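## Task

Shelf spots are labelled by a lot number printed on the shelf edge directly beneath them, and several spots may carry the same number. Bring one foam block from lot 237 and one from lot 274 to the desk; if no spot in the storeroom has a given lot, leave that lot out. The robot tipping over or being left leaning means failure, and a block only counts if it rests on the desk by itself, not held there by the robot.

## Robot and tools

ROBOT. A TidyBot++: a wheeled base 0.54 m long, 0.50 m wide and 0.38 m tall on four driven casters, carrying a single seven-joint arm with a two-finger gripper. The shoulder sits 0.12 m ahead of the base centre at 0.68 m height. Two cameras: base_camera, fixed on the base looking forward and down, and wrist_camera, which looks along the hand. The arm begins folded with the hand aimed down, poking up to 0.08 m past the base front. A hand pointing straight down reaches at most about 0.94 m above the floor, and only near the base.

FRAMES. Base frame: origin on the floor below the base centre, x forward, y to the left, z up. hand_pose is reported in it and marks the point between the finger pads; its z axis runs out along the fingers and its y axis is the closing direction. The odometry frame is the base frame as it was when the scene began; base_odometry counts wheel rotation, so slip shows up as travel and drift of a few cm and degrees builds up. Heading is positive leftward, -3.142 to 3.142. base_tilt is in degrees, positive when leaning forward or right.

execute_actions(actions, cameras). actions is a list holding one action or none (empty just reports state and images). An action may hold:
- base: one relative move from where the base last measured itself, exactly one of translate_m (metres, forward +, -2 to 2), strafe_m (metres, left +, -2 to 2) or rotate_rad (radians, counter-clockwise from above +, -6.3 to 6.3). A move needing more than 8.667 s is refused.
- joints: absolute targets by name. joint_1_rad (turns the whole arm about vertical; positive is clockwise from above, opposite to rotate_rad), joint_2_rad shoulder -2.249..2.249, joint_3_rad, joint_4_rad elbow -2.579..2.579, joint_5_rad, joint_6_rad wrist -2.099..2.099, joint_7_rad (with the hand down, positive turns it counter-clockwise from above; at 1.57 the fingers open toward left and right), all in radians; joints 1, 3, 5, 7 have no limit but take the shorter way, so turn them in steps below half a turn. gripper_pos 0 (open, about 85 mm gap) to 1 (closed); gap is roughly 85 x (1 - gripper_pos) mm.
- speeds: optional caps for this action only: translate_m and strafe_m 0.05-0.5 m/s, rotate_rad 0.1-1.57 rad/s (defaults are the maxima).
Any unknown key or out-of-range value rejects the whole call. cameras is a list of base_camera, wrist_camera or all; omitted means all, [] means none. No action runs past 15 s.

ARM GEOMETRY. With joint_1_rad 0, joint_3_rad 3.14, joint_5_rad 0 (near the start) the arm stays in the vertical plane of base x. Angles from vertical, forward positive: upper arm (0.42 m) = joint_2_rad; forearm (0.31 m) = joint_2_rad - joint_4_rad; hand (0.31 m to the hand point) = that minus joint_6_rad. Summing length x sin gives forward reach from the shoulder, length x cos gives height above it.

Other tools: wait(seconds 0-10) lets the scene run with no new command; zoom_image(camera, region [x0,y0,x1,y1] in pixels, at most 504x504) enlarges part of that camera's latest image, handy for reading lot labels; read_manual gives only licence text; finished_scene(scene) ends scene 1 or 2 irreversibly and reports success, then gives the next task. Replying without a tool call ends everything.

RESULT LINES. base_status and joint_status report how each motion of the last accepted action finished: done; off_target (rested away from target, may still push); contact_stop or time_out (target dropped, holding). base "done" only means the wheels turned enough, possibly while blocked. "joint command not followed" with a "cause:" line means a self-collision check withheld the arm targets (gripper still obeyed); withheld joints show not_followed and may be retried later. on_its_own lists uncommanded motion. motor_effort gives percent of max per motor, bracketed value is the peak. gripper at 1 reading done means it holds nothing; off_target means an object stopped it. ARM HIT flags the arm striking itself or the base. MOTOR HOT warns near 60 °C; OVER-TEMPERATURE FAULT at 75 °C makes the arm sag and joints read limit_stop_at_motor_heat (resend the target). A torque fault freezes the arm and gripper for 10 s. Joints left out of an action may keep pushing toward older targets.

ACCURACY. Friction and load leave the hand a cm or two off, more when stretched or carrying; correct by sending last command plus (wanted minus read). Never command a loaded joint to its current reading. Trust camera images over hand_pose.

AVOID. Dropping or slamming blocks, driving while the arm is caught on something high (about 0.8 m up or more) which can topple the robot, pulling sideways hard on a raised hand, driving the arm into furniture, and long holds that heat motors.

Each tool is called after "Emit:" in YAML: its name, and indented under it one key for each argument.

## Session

Emit:
execute_actions:
  actions:
    - {"joints":{"joint_1_rad":0,"joint_3_rad":3.14,"joint_7_rad":1.57,"joint_2_rad":-0.3,"joint_4_rad":-2.2,"joint_6_rad":0.1}}

Scene clock: 1.47 s.
base_odometry: x=+0.000 y=+0.000 heading=+0.000 (m, m, rad; odometry frame)
base_tilt: forward=+0.1 right=+0.3 (deg)
base_status: not commanded
joint_positions: joint_1_rad=-0.012 joint_2_rad=-0.325 joint_3_rad=+3.161 joint_4_rad=-2.203 joint_5_rad=-0.025 joint_6_rad=+0.082 joint_7_rad=+1.609 gripper_pos=+0.000
joint_status: all done
motor_effort: joint_1_rad=+1(1) joint_2_rad=-10(11) joint_3_rad=+0(0) joint_4_rad=+22(22) joint_5_rad=+0(0) joint_6_rad=+9(10) joint_7_rad=+0(0) (%)
hand_pose: x=+0.5878 y=-0.0040 z=+0.9157 quat_wxyz=(+0.004, +0.782, +0.000, +0.623) (m; base frame)
pictures: base_camera, wrist_camera
camera_calibration (this result's frames):
wrist_camera: T_world_to_cam=[[0.00349279, -0.999825, -0.0184033, 0.0148884], [-0.217467, 0.0172036, -0.975916, 1.07918], [0.976061, 0.00741079, -0.217369, -0.239582], [0, 0, 0, 1]] pos_world=[0.468481, -0.00190453, 1.00139]
Images, in order (width x height): base_camera 644x364, wrist_camera 644x476.

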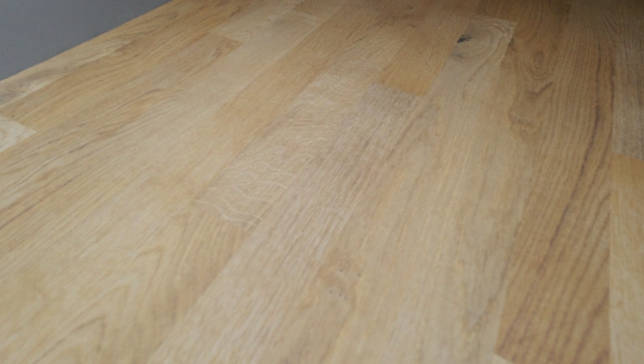

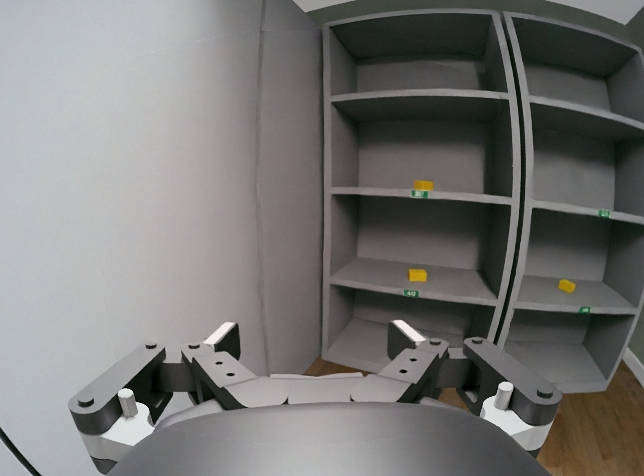

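Emit:
execute_actions:
  actions:
    - {"base":{"rotate_rad":-0.48},"joints":{"joint_1_rad":1.6}}

Emit:
execute_actions:
  actions:
    - {"base":{"translate_m":0.45},"joints":{"joint_1_rad":0,"joint_2_rad":0.2,"joint_6_rad":0.5}}

Scene clock: 4.53 s.
base_odometry: x=+0.000 y=+0.000 heading=-0.478 (m, m, rad; odometry frame)
base_tilt: forward=+0.1 right=+0.3 (deg)
base_status: done
joint_positions: joint_1_rad=+1.592 joint_2_rad=-0.322 joint_3_rad=+3.149 joint_4_rad=-2.203 joint_5_rad=-0.025 joint_6_rad=+0.082 joint_7_rad=+1.609 gripper_pos=+0.000
joint_status: all done
motor_effort: joint_1_rad=+2(3) joint_2_rad=-11(12) joint_3_rad=+0(2) joint_4_rad=+22(22) joint_5_rad=+1(0) joint_6_rad=+9(9) joint_7_rad=+0(1) (%)
hand_pose: x=+0.1058 y=-0.4692 z=+0.9142 quat_wxyz=(+0.449, +0.549, -0.559, +0.431) (m; base frame)
pictures: base_camera, wrist_camera
camera_calibration (this result's frames):
wrist_camera: T_world_to_cam=[[-0.999732, 0.0180917, -0.01446, 0.131582], [0.0180909, 0.220169, -0.975294, 1.05065], [-0.0144611, -0.975294, -0.220437, -0.119493], [0, 0, 0, 1]] pos_world=[0.110812, -0.350242, 1.00026]
Images, in order (width x height): base_camera 644x364, wrist_camera 644x476.

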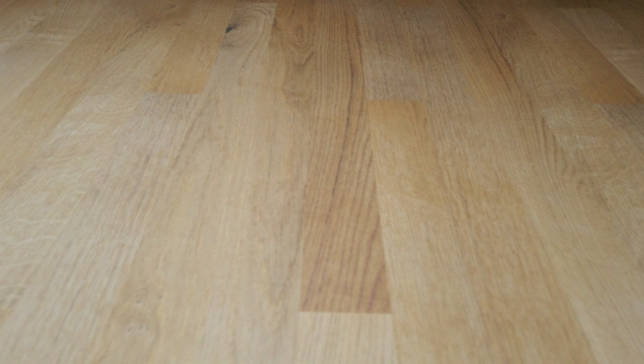

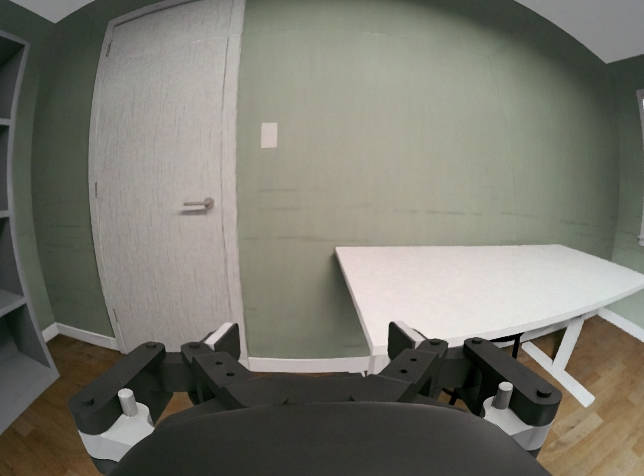

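Scene clock: 7.33 s.
base_odometry: x=+0.399 y=-0.208 heading=-0.479 (m, m, rad; odometry frame)
base_tilt: forward=+0.1 right=+0.3 (deg)
base_status: done
joint_positions: joint_1_rad=+0.006 joint_2_rad=+0.176 joint_3_rad=+3.149 joint_4_rad=-2.203 joint_5_rad=-0.025 joint_6_rad=+0.468 joint_7_rad=+1.609 gripper_pos=+0.000
joint_status: all done
motor_effort: joint_1_rad=+1(0) joint_2_rad=-26(26) joint_3_rad=-1(3) joint_4_rad=+17(22) joint_5_rad=+0(0) joint_6_rad=+9(9) joint_7_rad=+0(0) (%)
hand_pose: x=+0.7031 y=-0.0094 z=+0.7648 quat_wxyz=(+0.013, +0.817, -0.002, +0.577) (m; base frame)
pictures: base_camera, wrist_camera
camera_calibration (this result's frames):
wrist_camera: T_world_to_cam=[[-0.0115112, -0.999913, -0.00637484, 0.0076467], [-0.327621, 0.00979485, -0.944759, 1.01063], [0.944739, -0.00878681, -0.327705, -0.278574], [0, 0, 0, 1]] pos_world=[0.59437, -0.00470069, 0.863558]
Images, in order (width x height): base_camera 644x364, wrist_camera 644x476.

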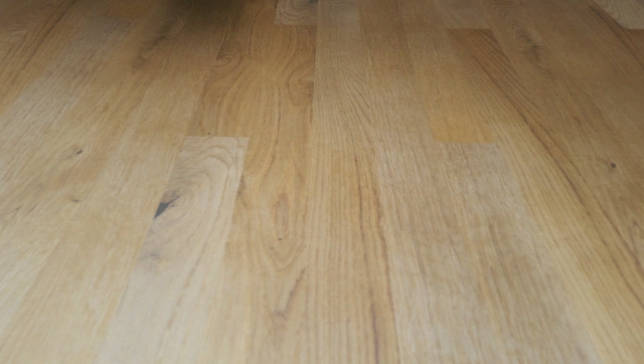

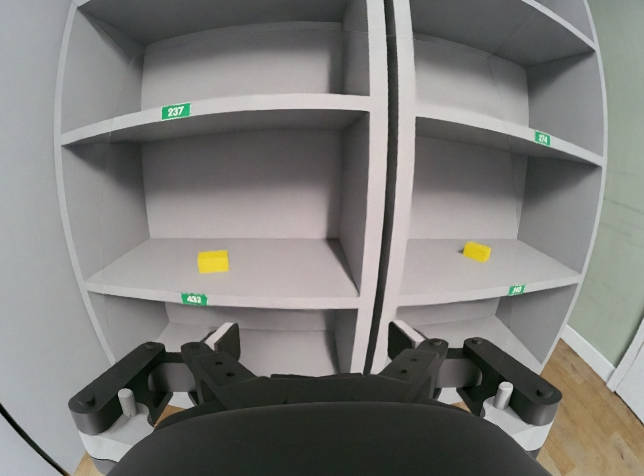

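Emit:
zoom_image:
  camera: "wrist_camera"
  region: [460,120,580,310]

Emit:
execute_actions:
  actions:
    - {"base":{"translate_m":0.2},"joints":{"joint_2_rad":0.3,"joint_4_rad":-1.28,"joint_6_rad":-0.15}}

Emit:
execute_actions:
  actions:
    - {"base":{"strafe_m":0.2}}

Region (460, 120, 580, 310) of wrist_camera's 644x476 image, scaled by 2.653; it fills the left 318 columns of this view, and the rest is white.

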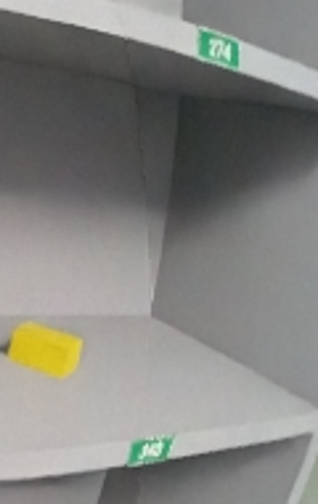

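Scene clock: 10.27 s.
base_odometry: x=+0.577 y=-0.301 heading=-0.480 (m, m, rad; odometry frame)
base_tilt: forward=+0.1 right=+0.3 (deg)
base_status: done
joint_positions: joint_1_rad=+0.006 joint_2_rad=+0.275 joint_3_rad=+3.149 joint_4_rad=-1.292 joint_5_rad=-0.025 joint_6_rad=-0.118 joint_7_rad=+1.609 gripper_pos=+0.000
joint_status: all done
motor_effort: joint_1_rad=+1(2) joint_2_rad=-35(36) joint_3_rad=+0(2) joint_4_rad=+23(23) joint_5_rad=+0(0) joint_6_rad=+10(9) joint_7_rad=+0(0) (%)
hand_pose: x=+0.8568 y=-0.0061 z=+1.0525 quat_wxyz=(+0.008, +0.746, +0.002, +0.666) (m; base frame)
pictures: base_camera, wrist_camera
camera_calibration (this result's frames):
wrist_camera: T_world_to_cam=[[0.00448205, -0.999945, -0.00946199, 0.00416489], [-0.107458, 0.00892568, -0.99417, 1.1961], [0.994199, 0.00547269, -0.107412, -0.603684], [0, 0, 0, 1]] pos_world=[0.728694, -0.00320754, 1.12432]
Images, in order (width x height): base_camera 644x364, wrist_camera 644x476.

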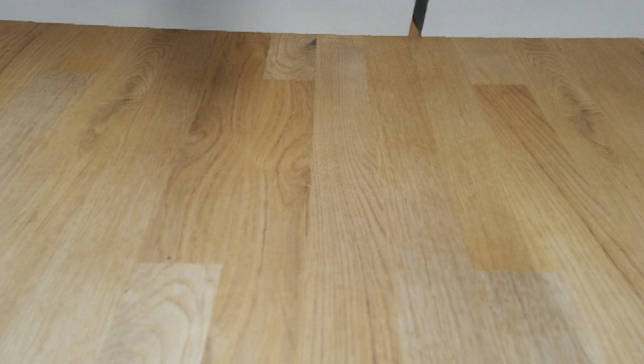

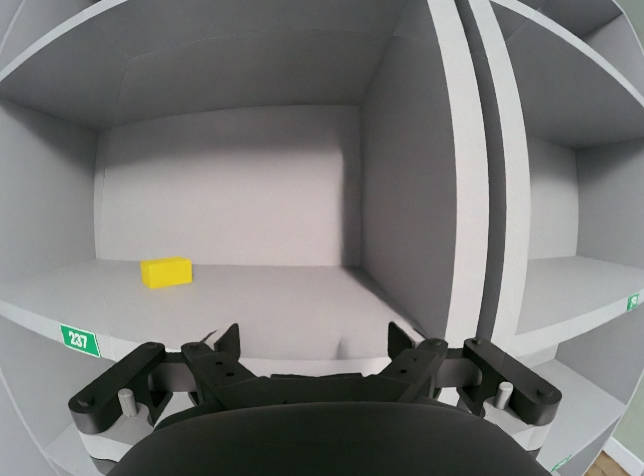

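Scene clock: 12.00 s.
base_odometry: x=+0.670 y=-0.123 heading=-0.481 (m, m, rad; odometry frame)
base_tilt: forward=+0.1 right=+0.3 (deg)
base_status: done
joint_positions: joint_1_rad=-0.004 joint_2_rad=+0.275 joint_3_rad=+3.146 joint_4_rad=-1.292 joint_5_rad=-0.025 joint_6_rad=-0.120 joint_7_rad=+1.609 gripper_pos=+0.000
joint_status: not commanded
motor_effort: joint_1_rad=+2(2) joint_2_rad=-35(36) joint_3_rad=-1(3) joint_4_rad=+22(23) joint_5_rad=+0(0) joint_6_rad=+9(9) joint_7_rad=+1(0) (%)
hand_pose: x=+0.8570 y=+0.0027 z=+1.0517 quat_wxyz=(+0.004, +0.747, +0.006, +0.665) (m; base frame)
pictures: base_camera, wrist_camera
camera_calibration (this result's frames):
wrist_camera: T_world_to_cam=[[0.0166832, -0.99981, -0.0101114, 0.00315557], [-0.109521, 0.00822468, -0.99395, 1.19676], [0.993844, 0.0176897, -0.109363, -0.601683], [0, 0, 0, 1]] pos_world=[0.728997, 0.00395552, 1.12375]
Images, in order (width x height): base_camera 644x364, wrist_camera 644x476.

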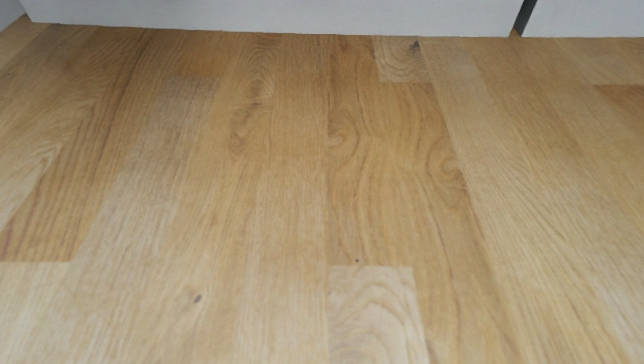

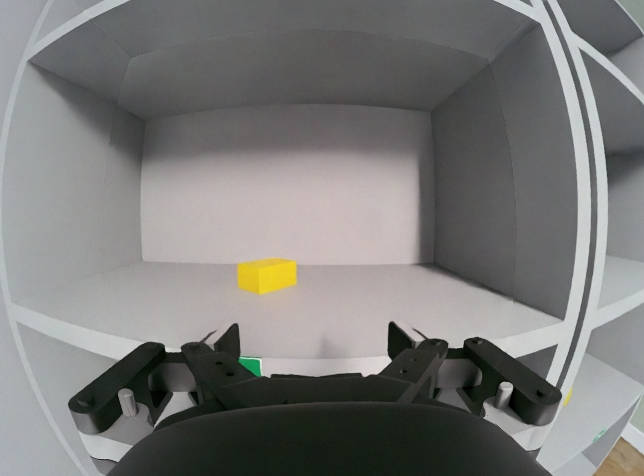

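Emit:
execute_actions:
  actions:
    - {"base":{"strafe_m":0.15},"joints":{"joint_1_rad":-0.35,"joint_5_rad":1.27,"joint_6_rad":-1.05,"joint_7_rad":0.15}}

Emit:
execute_actions:
  actions:
    - {"base":{"translate_m":0.12}}

Scene clock: 14.20 s.
base_odometry: x=+0.739 y=+0.010 heading=-0.481 (m, m, rad; odometry frame)
base_tilt: forward=+0.1 right=+0.3 (deg)
base_status: done
joint_positions: joint_1_rad=-0.339 joint_2_rad=+0.281 joint_3_rad=+3.144 joint_4_rad=-1.290 joint_5_rad=+1.261 joint_6_rad=-1.025 joint_7_rad=+0.173 gripper_pos=+0.000
joint_status: all done
motor_effort: joint_1_rad=+2(3) joint_2_rad=-33(37) joint_3_rad=+0(4) joint_4_rad=+20(23) joint_5_rad=+8(8) joint_6_rad=+3(9) joint_7_rad=+0(1) (%)
hand_pose: x=+0.7616 y=-0.0421 z=+1.0045 quat_wxyz=(+0.201, +0.751, -0.256, +0.574) (m; base frame)
pictures: base_camera, wrist_camera
camera_calibration (this result's frames):
wrist_camera: T_world_to_cam=[[-0.609587, -0.792537, -0.0169863, 0.452066], [-0.191387, 0.167934, -0.967041, 1.18183], [0.769269, -0.586245, -0.254052, -0.22027], [0, 0, 0, 1]] pos_world=[0.671208, 0.0306777, 1.0946]
Images, in order (width x height): base_camera 644x364, wrist_camera 644x476.

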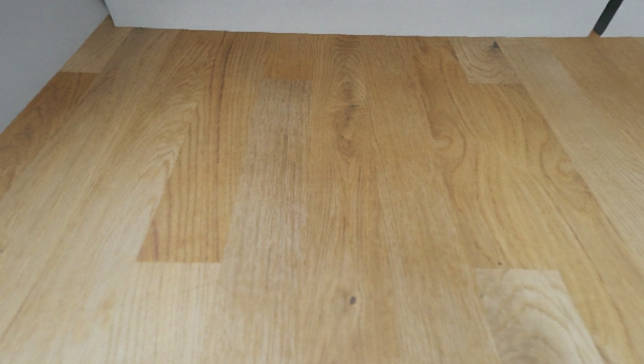

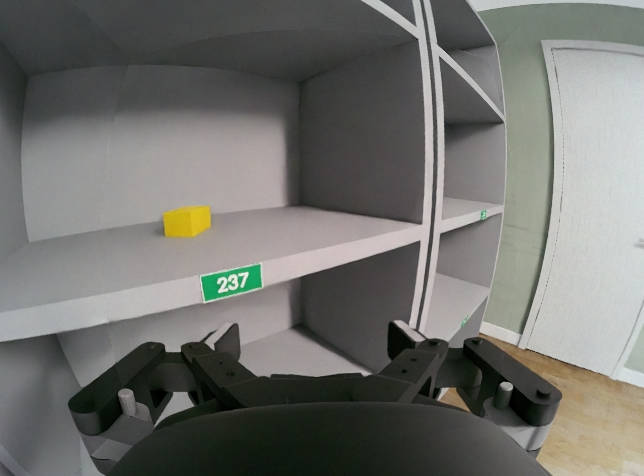

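Scene clock: 15.50 s.
base_odometry: x=+0.846 y=-0.045 heading=-0.481 (m, m, rad; odometry frame)
base_tilt: forward=+0.1 right=+0.3 (deg)
base_status: done
joint_positions: joint_1_rad=-0.341 joint_2_rad=+0.292 joint_3_rad=+3.144 joint_4_rad=-1.290 joint_5_rad=+1.261 joint_6_rad=-1.025 joint_7_rad=+0.173 gripper_pos=+0.000
joint_status: not commanded
motor_effort: joint_1_rad=+1(2) joint_2_rad=-32(36) joint_3_rad=+1(1) joint_4_rad=+20(22) joint_5_rad=+8(8) joint_6_rad=+3(4) joint_7_rad=+0(1) (%)
hand_pose: x=+0.7652 y=-0.0396 z=+0.9981 quat_wxyz=(+0.203, +0.754, -0.254, +0.571) (m; base frame)
pictures: base_camera, wrist_camera
camera_calibration (this result's frames):
wrist_camera: T_world_to_cam=[[-0.60823, -0.79372, -0.00808099, 0.446099], [-0.201349, 0.164126, -0.965671, 1.18204], [0.767799, -0.585723, -0.259641, -0.216443], [0, 0, 0, 1]] pos_world=[0.675518, 0.0332992, 1.08887]
Images, in order (width x height): base_camera 644x364, wrist_camera 644x476.

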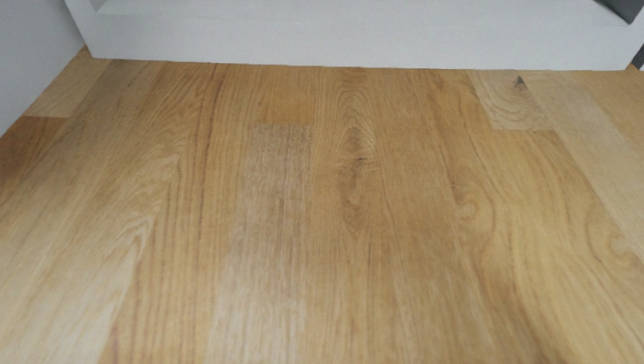

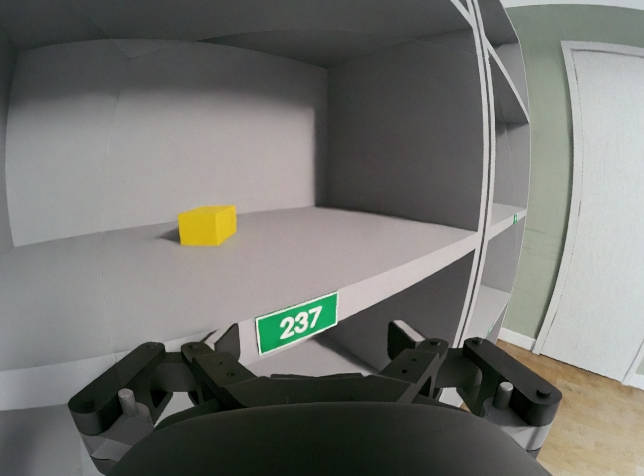

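Emit:
execute_actions:
  actions:
    - {"base":{"strafe_m":-0.025},"joints":{"joint_4_rad":-1.15}}
  cameras: []

Emit:
execute_actions:
  actions:
    - {"base":{"translate_m":0.3},"speeds":{"translate_m":0.15}}
  cameras: ["wrist_camera"]

Emit:
execute_actions:
  actions:
    - {"joints":{"joint_4_rad":-1.22}}
  cameras: ["wrist_camera"]

Scene clock: 16.97 s.
base_odometry: x=+0.835 y=-0.068 heading=-0.480 (m, m, rad; odometry frame)
base_tilt: forward=+0.1 right=+0.3 (deg)
base_status: done
joint_positions: joint_1_rad=-0.345 joint_2_rad=+0.293 joint_3_rad=+3.144 joint_4_rad=-1.159 joint_5_rad=+1.261 joint_6_rad=-1.025 joint_7_rad=+0.173 gripper_pos=+0.000
joint_status: all done
motor_effort: joint_1_rad=+1(4) joint_2_rad=-33(36) joint_3_rad=+1(2) joint_4_rad=+20(21) joint_5_rad=+7(9) joint_6_rad=+3(4) joint_7_rad=+0(0) (%)
hand_pose: x=+0.7723 y=-0.0346 z=+1.0603 quat_wxyz=(+0.170, +0.722, -0.277, +0.610) (m; base frame)
pictures: none
No camera images: the call's "cameras" was empty. Leave "cameras" out to get every camera's image.

Scene clock: 19.63 s.
base_odometry: x=+1.101 y=-0.207 heading=-0.481 (m, m, rad; odometry frame)
base_tilt: forward=+0.1 right=+0.3 (deg)
base_status: done
joint_positions: joint_1_rad=-0.345 joint_2_rad=+0.294 joint_3_rad=+3.144 joint_4_rad=-1.159 joint_5_rad=+1.261 joint_6_rad=-1.025 joint_7_rad=+0.173 gripper_pos=+0.000
joint_status: not commanded
motor_effort: joint_1_rad=+2(4) joint_2_rad=-35(37) joint_3_rad=+0(3) joint_4_rad=+20(21) joint_5_rad=+7(9) joint_6_rad=+3(4) joint_7_rad=+0(0) (%)
hand_pose: x=+0.7727 y=-0.0342 z=+1.0600 quat_wxyz=(+0.170, +0.723, -0.276, +0.610) (m; base frame)
pictures: wrist_camera
camera_calibration (this result's frames):
wrist_camera: T_world_to_cam=[[-0.597281, -0.793587, -0.11608, 0.561474], [-0.0836001, 0.205546, -0.97507, 1.1628], [0.797663, -0.572687, -0.189113, -0.300358], [0, 0, 0, 1]] pos_world=[0.672152, 0.034559, 1.14218]
Images, in order (width x height): wrist_camera 644x476.

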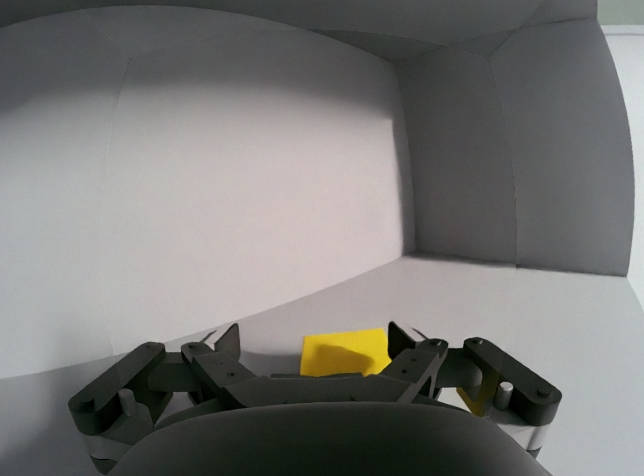

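Scene clock: 20.43 s.
base_odometry: x=+1.101 y=-0.207 heading=-0.481 (m, m, rad; odometry frame)
base_tilt: forward=+0.1 right=+0.3 (deg)
base_status: not commanded
joint_positions: joint_1_rad=-0.345 joint_2_rad=+0.291 joint_3_rad=+3.144 joint_4_rad=-1.190 joint_5_rad=+1.274 joint_6_rad=-1.025 joint_7_rad=+0.173 gripper_pos=+0.000
joint_status: all done
motor_effort: joint_1_rad=+1(1) joint_2_rad=-29(34) joint_3_rad=+0(1) joint_4_rad=+16(20) joint_5_rad=+4(8) joint_6_rad=+3(3) joint_7_rad=+0(2) (%)
hand_pose: x=+0.7710 y=-0.0360 z=+1.0496 quat_wxyz=(+0.182, +0.727, -0.268, +0.605) (m; base frame)
pictures: wrist_camera
camera_calibration (this result's frames):
wrist_camera: T_world_to_cam=[[-0.600753, -0.795004, -0.0840518, 0.526858], [-0.105834, 0.183304, -0.977343, 1.17163], [0.792398, -0.578246, -0.194259, -0.29275], [0, 0, 0, 1]] pos_world=[0.672484, 0.0348091, 1.1325]
Images, in order (width x height): wrist_camera 644x476.

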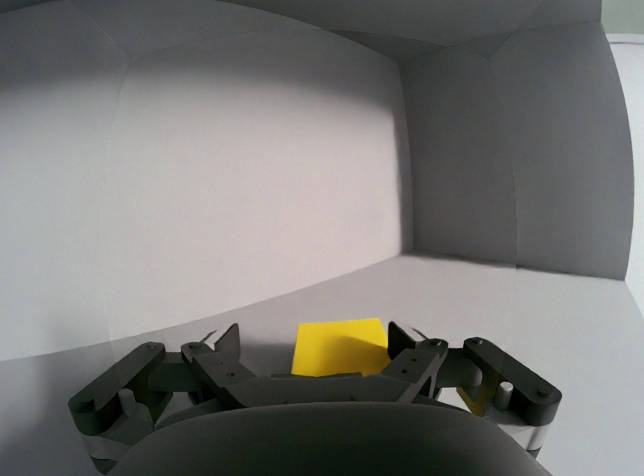

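Emit:
execute_actions:
  actions:
    - {"joints":{"joint_4_rad":-1.14}}
  cameras: []

Emit:
execute_actions:
  actions:
    - {"base":{"translate_m":-0.03}}
  cameras: []

Emit:
execute_actions:
  actions:
    - {"joints":{"joint_4_rad":-1.265}}
  cameras: ["wrist_camera"]

Scene clock: 21.50 s.
base_odometry: x=+1.101 y=-0.207 heading=-0.481 (m, m, rad; odometry frame)
base_tilt: forward=+0.1 right=+0.3 (deg)
base_status: not commanded
joint_positions: joint_1_rad=-0.345 joint_2_rad=+0.293 joint_3_rad=+3.144 joint_4_rad=-1.153 joint_5_rad=+1.274 joint_6_rad=-1.025 joint_7_rad=+0.173 gripper_pos=+0.000
joint_status: all done
motor_effort: joint_1_rad=+1(1) joint_2_rad=-34(35) joint_3_rad=+1(1) joint_4_rad=+20(21) joint_5_rad=+8(8) joint_6_rad=+3(4) joint_7_rad=+0(0) (%)
hand_pose: x=+0.7726 y=-0.0354 z=+1.0664 quat_wxyz=(+0.173, +0.718, -0.274, +0.615) (m; base frame)
pictures: none
No camera images: the call's "cameras" was empty. Leave "cameras" out to get every camera's image.

Scene clock: 22.27 s.
base_odometry: x=+1.074 y=-0.193 heading=-0.481 (m, m, rad; odometry frame)
base_tilt: forward=+0.1 right=+0.3 (deg)
base_status: done
joint_positions: joint_1_rad=-0.346 joint_2_rad=+0.293 joint_3_rad=+3.144 joint_4_rad=-1.152 joint_5_rad=+1.274 joint_6_rad=-1.025 joint_7_rad=+0.173 gripper_pos=+0.000
joint_status: not commanded
motor_effort: joint_1_rad=+1(2) joint_2_rad=-33(38) joint_3_rad=+1(2) joint_4_rad=+20(21) joint_5_rad=+8(8) joint_6_rad=+3(4) joint_7_rad=+0(0) (%)
hand_pose: x=+0.7725 y=-0.0350 z=+1.0668 quat_wxyz=(+0.173, +0.718, -0.274, +0.616) (m; base frame)
pictures: none
No camera images: the call's "cameras" was empty. Leave "cameras" out to get every camera's image.

Scene clock: 23.27 s.
base_odometry: x=+1.074 y=-0.193 heading=-0.481 (m, m, rad; odometry frame)
base_tilt: forward=+0.1 right=+0.3 (deg)
base_status: not commanded
joint_positions: joint_1_rad=-0.346 joint_2_rad=+0.293 joint_3_rad=+3.144 joint_4_rad=-1.257 joint_5_rad=+1.274 joint_6_rad=-1.025 joint_7_rad=+0.173 gripper_pos=+0.000
joint_status: all done
motor_effort: joint_1_rad=+1(1) joint_2_rad=-33(35) joint_3_rad=+1(1) joint_4_rad=+20(21) joint_5_rad=+8(9) joint_6_rad=+3(3) joint_7_rad=+1(1) (%)
hand_pose: x=+0.7684 y=-0.0366 z=+1.0165 quat_wxyz=(+0.199, +0.744, -0.255, +0.584) (m; base frame)
pictures: wrist_camera
camera_calibration (this result's frames):
wrist_camera: T_world_to_cam=[[-0.603884, -0.79662, -0.026863, 0.466302], [-0.168802, 0.160754, -0.972453, 1.18175], [0.778993, -0.582714, -0.231547, -0.249396], [0, 0, 0, 1]] pos_world=[0.675351, 0.036169, 1.10397]
Images, in order (width x height): wrist_camera 644x476.

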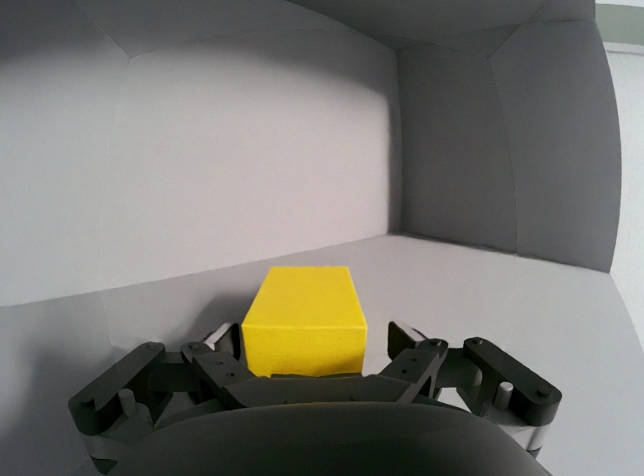

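Shallow; staircase in.

Emit:
execute_actions:
  actions:
    - {"base":{"translate_m":0.027},"joints":{"joint_4_rad":-1.285}}
  cameras: []

Emit:
execute_actions:
  actions:
    - {"base":{"strafe_m":-0.017}}
  cameras: ["wrist_camera"]

Emit:
execute_actions:
  actions:
    - {"joints":{"gripper_pos":1}}
  cameras: []

Emit:
execute_actions:
  actions:
    - {"joints":{"joint_4_rad":-1.2}}
  cameras: ["wrist_camera"]

Scene clock: 24.50 s.
base_odometry: x=+1.098 y=-0.206 heading=-0.481 (m, m, rad; odometry frame)
base_tilt: forward=+0.1 right=+0.3 (deg)
base_status: done
joint_positions: joint_1_rad=-0.346 joint_2_rad=+0.302 joint_3_rad=+3.144 joint_4_rad=-1.272 joint_5_rad=+1.274 joint_6_rad=-1.025 joint_7_rad=+0.173 gripper_pos=+0.000
joint_status: all done
motor_effort: joint_1_rad=+1(2) joint_2_rad=-35(37) joint_3_rad=+1(1) joint_4_rad=+20(21) joint_5_rad=+8(8) joint_6_rad=+2(3) joint_7_rad=+0(1) (%)
hand_pose: x=+0.7699 y=-0.0360 z=+1.0042 quat_wxyz=(+0.205, +0.750, -0.250, +0.577) (m; base frame)
pictures: none
No camera images: the call's "cameras" was empty. Leave "cameras" out to get every camera's image.

Scene clock: 25.20 s.
base_odometry: x=+1.090 y=-0.221 heading=-0.481 (m, m, rad; odometry frame)
base_tilt: forward=+0.1 right=+0.3 (deg)
base_status: done
joint_positions: joint_1_rad=-0.346 joint_2_rad=+0.302 joint_3_rad=+3.144 joint_4_rad=-1.272 joint_5_rad=+1.274 joint_6_rad=-1.025 joint_7_rad=+0.173 gripper_pos=+0.000
joint_status: not commanded
motor_effort: joint_1_rad=+1(4) joint_2_rad=-34(36) joint_3_rad=+0(3) joint_4_rad=+20(20) joint_5_rad=+8(9) joint_6_rad=+2(3) joint_7_rad=+0(0) (%)
hand_pose: x=+0.7699 y=-0.0358 z=+1.0042 quat_wxyz=(+0.204, +0.750, -0.250, +0.577) (m; base frame)
pictures: wrist_camera
camera_calibration (this result's frames):
wrist_camera: T_world_to_cam=[[-0.604066, -0.796904, -0.00693561, 0.44758], [-0.190601, 0.152918, -0.969684, 1.18358], [0.773806, -0.584431, -0.244264, -0.23634], [0, 0, 0, 1]] pos_world=[0.678841, 0.0375634, 1.09307]
Images, in order (width x height): wrist_camera 644x476.

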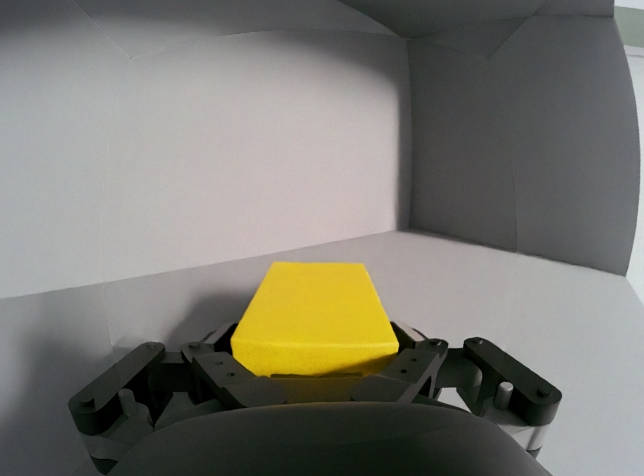

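Scene clock: 26.30 s.
base_odometry: x=+1.090 y=-0.221 heading=-0.481 (m, m, rad; odometry frame)
base_tilt: forward=+0.1 right=+0.3 (deg)
base_status: not commanded
joint_positions: joint_1_rad=-0.349 joint_2_rad=+0.299 joint_3_rad=+3.144 joint_4_rad=-1.272 joint_5_rad=+1.274 joint_6_rad=-1.025 joint_7_rad=+0.173 gripper_pos=+0.374
joint_status: gripper_pos off_target (ended at +0.374, target +1.000)
motor_effort: joint_1_rad=+2(4) joint_2_rad=-30(34) joint_3_rad=+1(2) joint_4_rad=+17(20) joint_5_rad=+6(8) joint_6_rad=+2(2) joint_7_rad=+0(1) (%)
hand_pose: x=+0.7693 y=-0.0343 z=+1.0057 quat_wxyz=(+0.203, +0.750, -0.249, +0.578) (m; base frame)
pictures: none
No camera images: the call's "cameras" was empty. Leave "cameras" out to get every camera's image.

Scene clock: 27.20 s.
base_odometry: x=+1.090 y=-0.221 heading=-0.481 (m, m, rad; odometry frame)
base_tilt: forward=+0.1 right=+0.3 (deg)
base_status: not commanded
joint_positions: joint_1_rad=-0.349 joint_2_rad=+0.300 joint_3_rad=+3.144 joint_4_rad=-1.213 joint_5_rad=+1.274 joint_6_rad=-1.025 joint_7_rad=+0.173 gripper_pos=+0.374
joint_status: all done
motor_effort: joint_1_rad=+1(2) joint_2_rad=-34(36) joint_3_rad=+1(1) joint_4_rad=+20(21) joint_5_rad=+8(9) joint_6_rad=+3(2) joint_7_rad=+0(1) (%)
hand_pose: x=+0.7732 y=-0.0329 z=+1.0333 quat_wxyz=(+0.189, +0.736, -0.261, +0.596) (m; base frame)
pictures: wrist_camera
camera_calibration (this result's frames):
wrist_camera: T_world_to_cam=[[-0.599997, -0.797917, -0.0577286, 0.501447], [-0.13547, 0.172455, -0.975657, 1.17623], [0.788449, -0.577571, -0.211566, -0.274923], [0, 0, 0, 1]] pos_world=[0.676973, 0.0384797, 1.11838]
Images, in order (width x height): wrist_camera 644x476.

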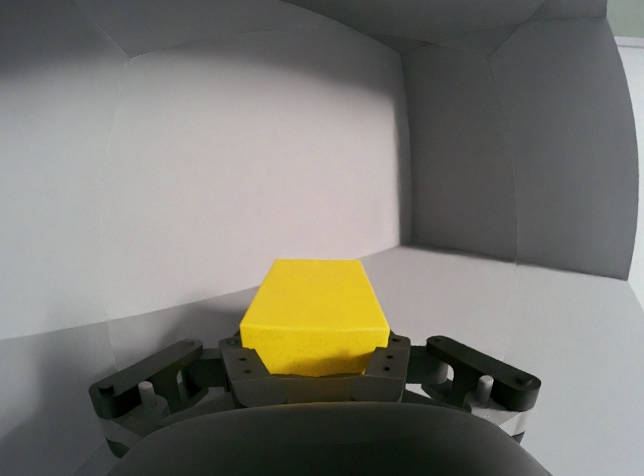

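Emit:
execute_actions:
  actions:
    - {"base":{"translate_m":-1.7}}
  cameras: []

Emit:
execute_actions:
  actions:
    - {"base":{"strafe_m":-0.5},"joints":{"joint_1_rad":1.57,"joint_2_rad":0.45,"joint_4_rad":-1.65,"joint_5_rad":0,"joint_6_rad":0.44,"joint_7_rad":1.6}}

Emit:
execute_actions:
  actions:
    - {"joints":{"joint_2_rad":0.58}}
  cameras: ["wrist_camera"]

Scene clock: 32.37 s.
base_odometry: x=-0.417 y=+0.565 heading=-0.481 (m, m, rad; odometry frame)
base_tilt: forward=+0.1 right=+0.3 (deg)
base_status: done
joint_positions: joint_1_rad=-0.349 joint_2_rad=+0.301 joint_3_rad=+3.144 joint_4_rad=-1.212 joint_5_rad=+1.274 joint_6_rad=-1.025 joint_7_rad=+0.173 gripper_pos=+0.374
joint_status: not commanded
motor_effort: joint_1_rad=+1(0) joint_2_rad=-32(39) joint_3_rad=+1(2) joint_4_rad=+19(21) joint_5_rad=+8(9) joint_6_rad=+3(4) joint_7_rad=+0(0) (%)
hand_pose: x=+0.7735 y=-0.0326 z=+1.0331 quat_wxyz=(+0.189, +0.736, -0.260, +0.596) (m; base frame)
pictures: none
No camera images: the call's "cameras" was empty. Leave "cameras" out to get every camera's image.

Scene clock: 35.43 s.
base_odometry: x=-0.649 y=+0.121 heading=-0.481 (m, m, rad; odometry frame)
base_tilt: forward=+0.1 right=+0.3 (deg)
base_status: done
joint_positions: joint_1_rad=+1.569 joint_2_rad=+0.427 joint_3_rad=+3.143 joint_4_rad=-1.635 joint_5_rad=+0.022 joint_6_rad=+0.407 joint_7_rad=+1.563 gripper_pos=+0.374
joint_status: all done
motor_effort: joint_1_rad=+1(6) joint_2_rad=-39(43) joint_3_rad=-1(4) joint_4_rad=+21(22) joint_5_rad=+0(9) joint_6_rad=+10(10) joint_7_rad=+1(1) (%)
hand_pose: x=+0.1235 y=-0.7616 z=+0.8903 quat_wxyz=(+0.479, +0.526, -0.515, +0.478) (m; base frame)
pictures: base_camera, wrist_camera
camera_calibration (this result's frames):
wrist_camera: T_world_to_cam=[[-0.999662, -0.0231357, -0.0118264, 0.120506], [0.00999064, 0.0779121, -0.99691, 1.00323], [0.0239856, -0.996692, -0.0776546, -0.557807], [0, 0, 0, 1]] pos_world=[0.123822, -0.631338, 0.958241]
Images, in order (width x height): base_camera 644x364, wrist_camera 644x476.

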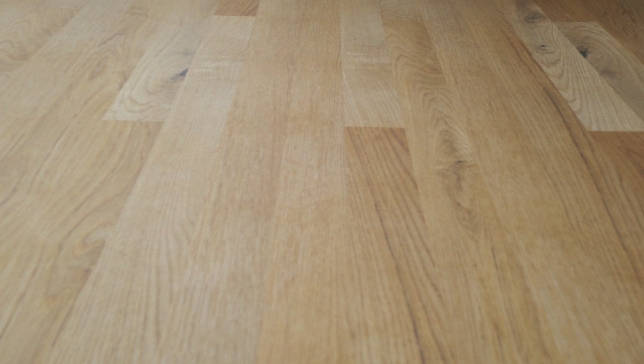

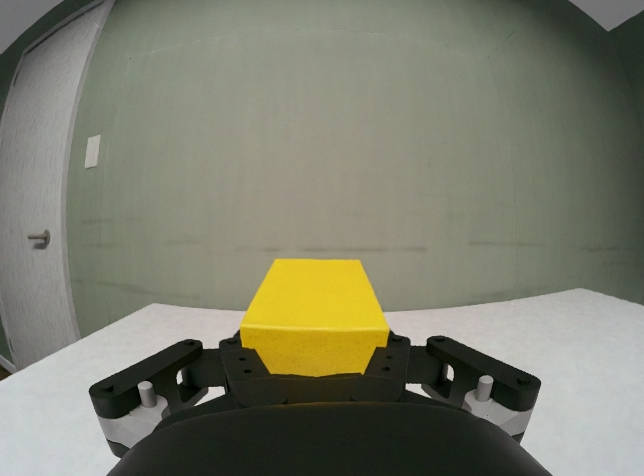

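Scene clock: 36.53 s.
base_odometry: x=-0.649 y=+0.121 heading=-0.481 (m, m, rad; odometry frame)
base_tilt: forward=+0.1 right=+0.3 (deg)
base_status: not commanded
joint_positions: joint_1_rad=+1.569 joint_2_rad=+0.582 joint_3_rad=+3.143 joint_4_rad=-1.645 joint_5_rad=+0.022 joint_6_rad=+0.410 joint_7_rad=+1.563 gripper_pos=+0.374
joint_status: all done
motor_effort: joint_1_rad=+1(1) joint_2_rad=-42(47) joint_3_rad=-1(1) joint_4_rad=+20(22) joint_5_rad=+1(0) joint_6_rad=+9(11) joint_7_rad=+1(0) (%)
hand_pose: x=+0.1236 y=-0.7821 z=+0.7657 quat_wxyz=(+0.435, +0.563, -0.552, +0.435) (m; base frame)
pictures: wrist_camera
camera_calibration (this result's frames):
wrist_camera: T_world_to_cam=[[-0.999664, -0.0210019, -0.0152134, 0.12287], [0.00979493, 0.237411, -0.97136, 0.985876], [0.0240122, -0.971182, -0.237126, -0.445909], [0, 0, 0, 1]] pos_world=[0.123879, -0.664536, 0.853773]
Images, in order (width x height): wrist_camera 644x476.

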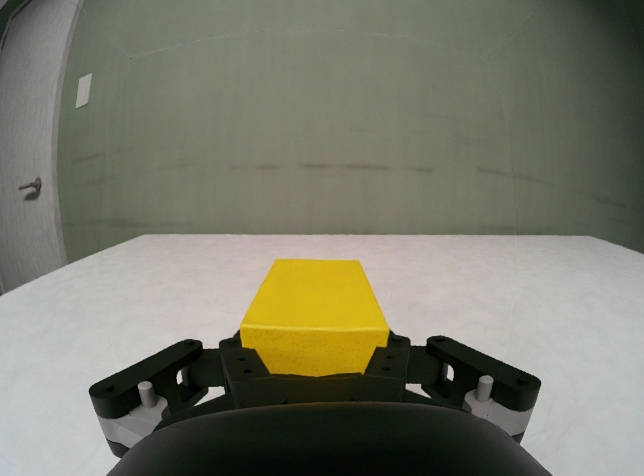

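Emit:
execute_actions:
  actions:
    - {"joints":{"joint_2_rad":0.63}}
  cameras: []

Emit:
execute_actions:
  actions:
    - {"joints":{"gripper_pos":0,"joint_2_rad":0.6}}
  cameras: []

Emit:
execute_actions:
  actions:
    - {"joints":{"joint_2_rad":-0.3,"joint_6_rad":-0.2}}
  cameras: []

Emit:
execute_actions:
  actions:
    - {"base":{"rotate_rad":3.14},"joints":{"joint_1_rad":0.6,"joint_4_rad":-2.1}}

Scene clock: 37.70 s.
base_odometry: x=-0.649 y=+0.121 heading=-0.481 (m, m, rad; odometry frame)
base_tilt: forward=+0.1 right=+0.3 (deg)
base_status: not commanded
joint_positions: joint_1_rad=+1.569 joint_2_rad=+0.617 joint_3_rad=+3.143 joint_4_rad=-1.645 joint_5_rad=+0.022 joint_6_rad=+0.410 joint_7_rad=+1.563 gripper_pos=+0.374
joint_status: all done
motor_effort: joint_1_rad=+2(1) joint_2_rad=-44(45) joint_3_rad=-1(1) joint_4_rad=+19(19) joint_5_rad=+0(0) joint_6_rad=+10(10) joint_7_rad=+0(0) (%)
hand_pose: x=+0.1236 y=-0.7846 z=+0.7379 quat_wxyz=(+0.425, +0.571, -0.560, +0.425) (m; base frame)
pictures: none
No camera images: the call's "cameras" was empty. Leave "cameras" out to get every camera's image.

Scene clock: 38.80 s.
base_odometry: x=-0.649 y=+0.121 heading=-0.481 (m, m, rad; odometry frame)
base_tilt: forward=+0.1 right=+0.3 (deg)
base_status: not commanded
joint_positions: joint_1_rad=+1.569 joint_2_rad=+0.614 joint_3_rad=+3.143 joint_4_rad=-1.645 joint_5_rad=+0.022 joint_6_rad=+0.410 joint_7_rad=+1.563 gripper_pos=+0.000
joint_status: all done
motor_effort: joint_1_rad=+2(1) joint_2_rad=-43(45) joint_3_rad=-1(1) joint_4_rad=+18(19) joint_5_rad=+0(0) joint_6_rad=+9(10) joint_7_rad=-1(0) (%)
hand_pose: x=+0.1236 y=-0.7844 z=+0.7407 quat_wxyz=(+0.426, +0.570, -0.559, +0.426) (m; base frame)
pictures: none
No camera images: the call's "cameras" was empty. Leave "cameras" out to get every camera's image.

Scene clock: 40.97 s.
base_odometry: x=-0.649 y=+0.121 heading=-0.481 (m, m, rad; odometry frame)
base_tilt: forward=+0.1 right=+0.3 (deg)
base_status: not commanded
joint_positions: joint_1_rad=+1.569 joint_2_rad=-0.287 joint_3_rad=+3.143 joint_4_rad=-1.645 joint_5_rad=+0.022 joint_6_rad=-0.168 joint_7_rad=+1.563 gripper_pos=+0.000
joint_status: all done
motor_effort: joint_1_rad=+2(1) joint_2_rad=-12(46) joint_3_rad=+0(1) joint_4_rad=+22(22) joint_5_rad=+0(0) joint_6_rad=+9(9) joint_7_rad=+0(1) (%)
hand_pose: x=+0.1193 y=-0.4990 z=+1.1655 quat_wxyz=(+0.515, +0.491, -0.486, +0.507) (m; base frame)
pictures: none
No camera images: the call's "cameras" was empty. Leave "cameras" out to get every camera's image.

Scene clock: 44.27 s.
base_odometry: x=-0.649 y=+0.121 heading=+2.658 (m, m, rad; odometry frame)
base_tilt: forward=+0.1 right=+0.3 (deg)
base_status: done
joint_positions: joint_1_rad=+0.604 joint_2_rad=-0.287 joint_3_rad=+3.141 joint_4_rad=-2.082 joint_5_rad=+0.022 joint_6_rad=-0.169 joint_7_rad=+1.563 gripper_pos=+0.000
joint_status: all done
motor_effort: joint_1_rad=+1(1) joint_2_rad=-12(17) joint_3_rad=+0(3) joint_4_rad=+22(22) joint_5_rad=+0(0) joint_6_rad=+9(10) joint_7_rad=+0(0) (%)
hand_pose: x=+0.5101 y=-0.2692 z=+0.8962 quat_wxyz=(+0.170, +0.795, -0.243, +0.529) (m; base frame)
pictures: base_camera, wrist_camera
camera_calibration (this result's frames):
wrist_camera: T_world_to_cam=[[-0.561671, -0.827272, -0.0121656, 0.078778], [-0.305393, 0.220965, -0.926234, 1.10303], [0.768935, -0.516523, -0.376752, -0.0585318], [0, 0, 0, 1]] pos_world=[0.426112, -0.208794, 1.00057]
Images, in order (width x height): base_camera 644x364, wrist_camera 644x476.

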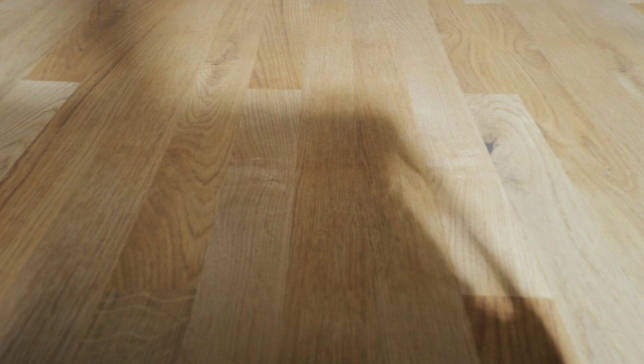

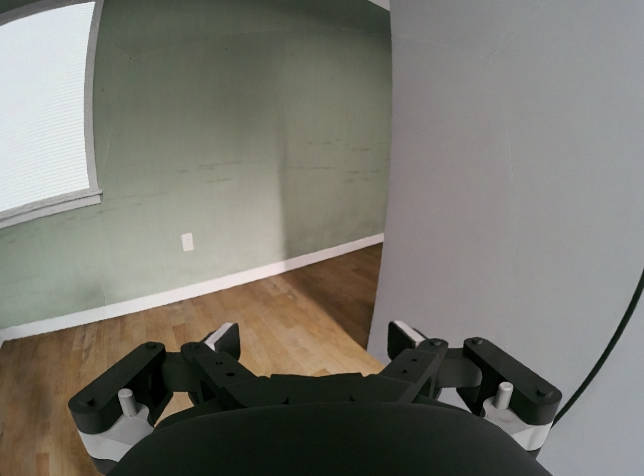

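Emit:
execute_actions:
  actions:
    - {"base":{"translate_m":1.5},"joints":{"joint_1_rad":1.57,"joint_4_rad":-2.4,"joint_6_rad":0.05}}

Emit:
execute_actions:
  actions:
    - {"base":{"strafe_m":-1.6}}

Emit:
execute_actions:
  actions:
    - {"base":{"strafe_m":-0.4},"joints":{"joint_1_rad":3.5}}

Scene clock: 50.07 s.
base_odometry: x=-1.978 y=+0.817 heading=+2.659 (m, m, rad; odometry frame)
base_tilt: forward=+0.1 right=+0.3 (deg)
base_status: done
joint_positions: joint_1_rad=+1.562 joint_2_rad=-0.289 joint_3_rad=+3.141 joint_4_rad=-2.383 joint_5_rad=+0.022 joint_6_rad=+0.018 joint_7_rad=+1.563 gripper_pos=+0.000
joint_status: all done
motor_effort: joint_1_rad=+2(0) joint_2_rad=-9(13) joint_3_rad=+0(1) joint_4_rad=+19(22) joint_5_rad=+1(1) joint_6_rad=+9(9) joint_7_rad=+0(0) (%)
hand_pose: x=+0.1247 y=-0.4246 z=+0.7773 quat_wxyz=(+0.360, +0.616, -0.602, +0.359) (m; base frame)
pictures: base_camera, wrist_camera
camera_calibration (this result's frames):
wrist_camera: T_world_to_cam=[[-0.99971, -0.0191828, -0.0145677, 0.131946], [0.0036209, 0.478236, -0.878224, 0.942911], [0.0238136, -0.878022, -0.478027, 0.130852], [0, 0, 0, 1]] pos_world=[0.125377, -0.333511, 0.89256]
Images, in order (width x height): base_camera 644x364, wrist_camera 644x476.

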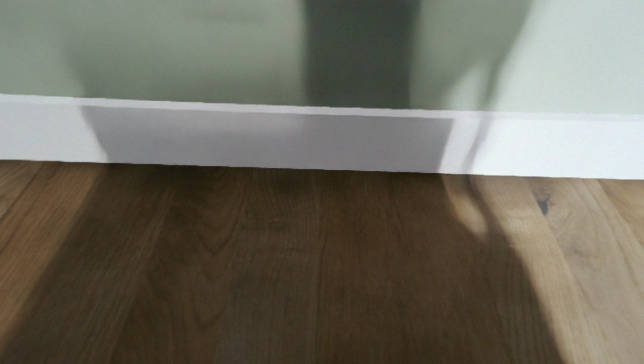

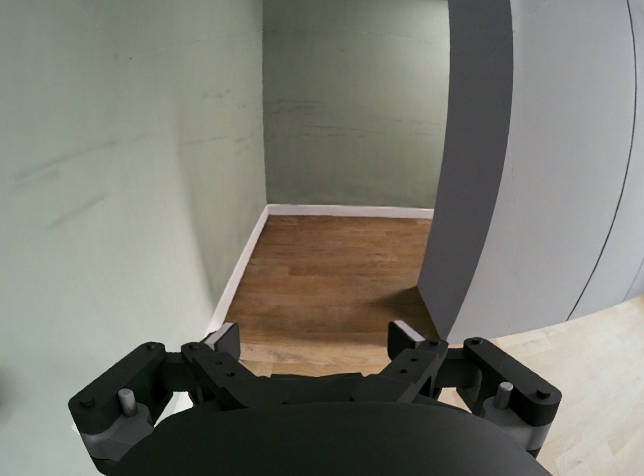

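Scene clock: 54.63 s.
base_odometry: x=-1.237 y=+2.235 heading=+2.659 (m, m, rad; odometry frame)
base_tilt: forward=+0.1 right=+0.3 (deg)
base_status: done
joint_positions: joint_1_rad=+1.562 joint_2_rad=-0.290 joint_3_rad=+3.141 joint_4_rad=-2.387 joint_5_rad=+0.022 joint_6_rad=+0.021 joint_7_rad=+1.563 gripper_pos=+0.000
joint_status: not commanded
motor_effort: joint_1_rad=+2(2) joint_2_rad=-10(12) joint_3_rad=+0(1) joint_4_rad=+19(20) joint_5_rad=+1(0) joint_6_rad=+9(9) joint_7_rad=+0(0) (%)
hand_pose: x=+0.1246 y=-0.4238 z=+0.7762 quat_wxyz=(+0.360, +0.616, -0.602, +0.358) (m; base frame)
pictures: base_camera, wrist_camera
camera_calibration (this result's frames):
wrist_camera: T_world_to_cam=[[-0.999713, -0.0189753, -0.0145985, 0.131963], [0.00373337, 0.478747, -0.877945, 0.941552], [0.0236483, -0.877748, -0.478539, 0.131644], [0, 0, 0, 1]] pos_world=[0.125297, -0.332711, 0.891554]
Images, in order (width x height): base_camera 644x364, wrist_camera 644x476.

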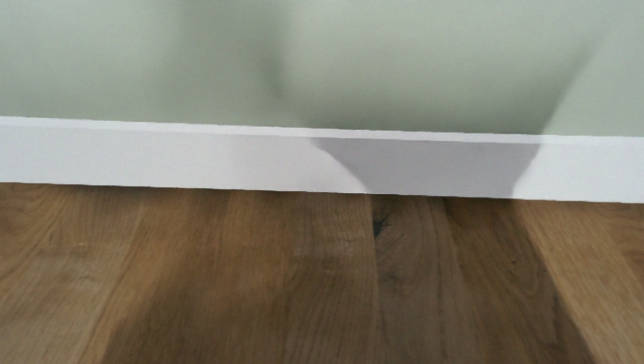

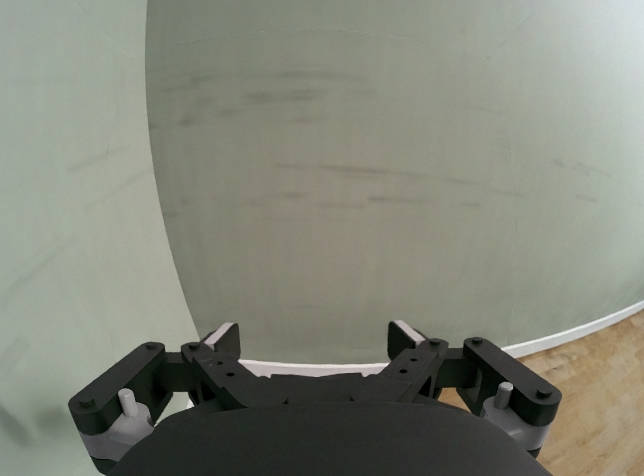

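Scene clock: 57.70 s.
base_odometry: x=-1.051 y=+2.590 heading=+2.660 (m, m, rad; odometry frame)
base_tilt: forward=+0.1 right=+0.3 (deg)
base_status: done
joint_positions: joint_1_rad=+3.492 joint_2_rad=-0.291 joint_3_rad=+3.141 joint_4_rad=-2.388 joint_5_rad=+0.022 joint_6_rad=+0.021 joint_7_rad=+1.563 gripper_pos=+0.000
joint_status: all done
motor_effort: joint_1_rad=+1(2) joint_2_rad=-9(14) joint_3_rad=+0(1) joint_4_rad=+19(20) joint_5_rad=+0(0) joint_6_rad=+9(9) joint_7_rad=+1(0) (%)
hand_pose: x=-0.2794 y=+0.1434 z=+0.7761 quat_wxyz=(+0.500, -0.144, -0.849, -0.092) (m; base frame)
pictures: base_camera, wrist_camera
camera_calibration (this result's frames):
wrist_camera: T_world_to_cam=[[0.333326, 0.942699, -0.0146011, -0.0266673], [0.446662, -0.171535, -0.878105, 0.888563], [-0.830293, 0.286173, -0.478245, 0.233264], [0, 0, 0, 1]] pos_world=[-0.194322, 0.110805, 0.89142]
Images, in order (width x height): base_camera 644x364, wrist_camera 644x476.

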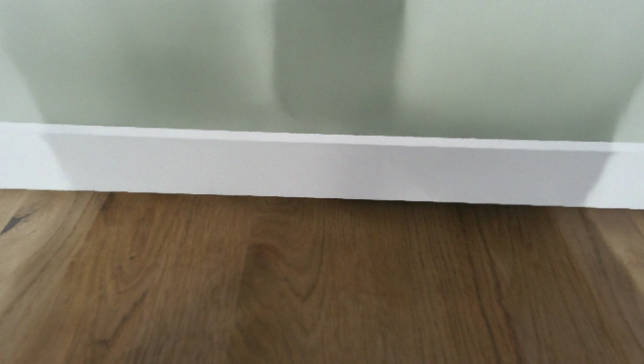

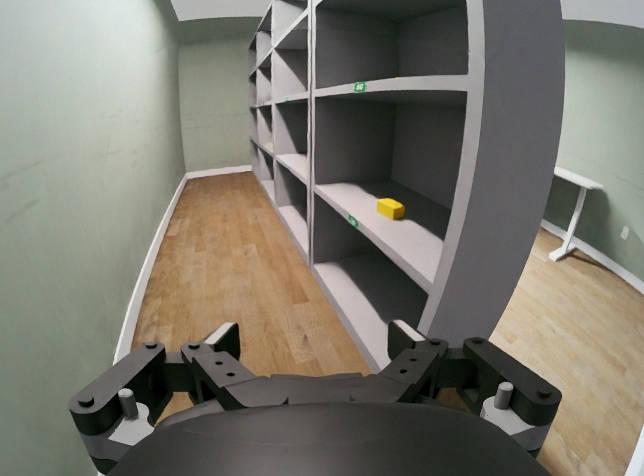

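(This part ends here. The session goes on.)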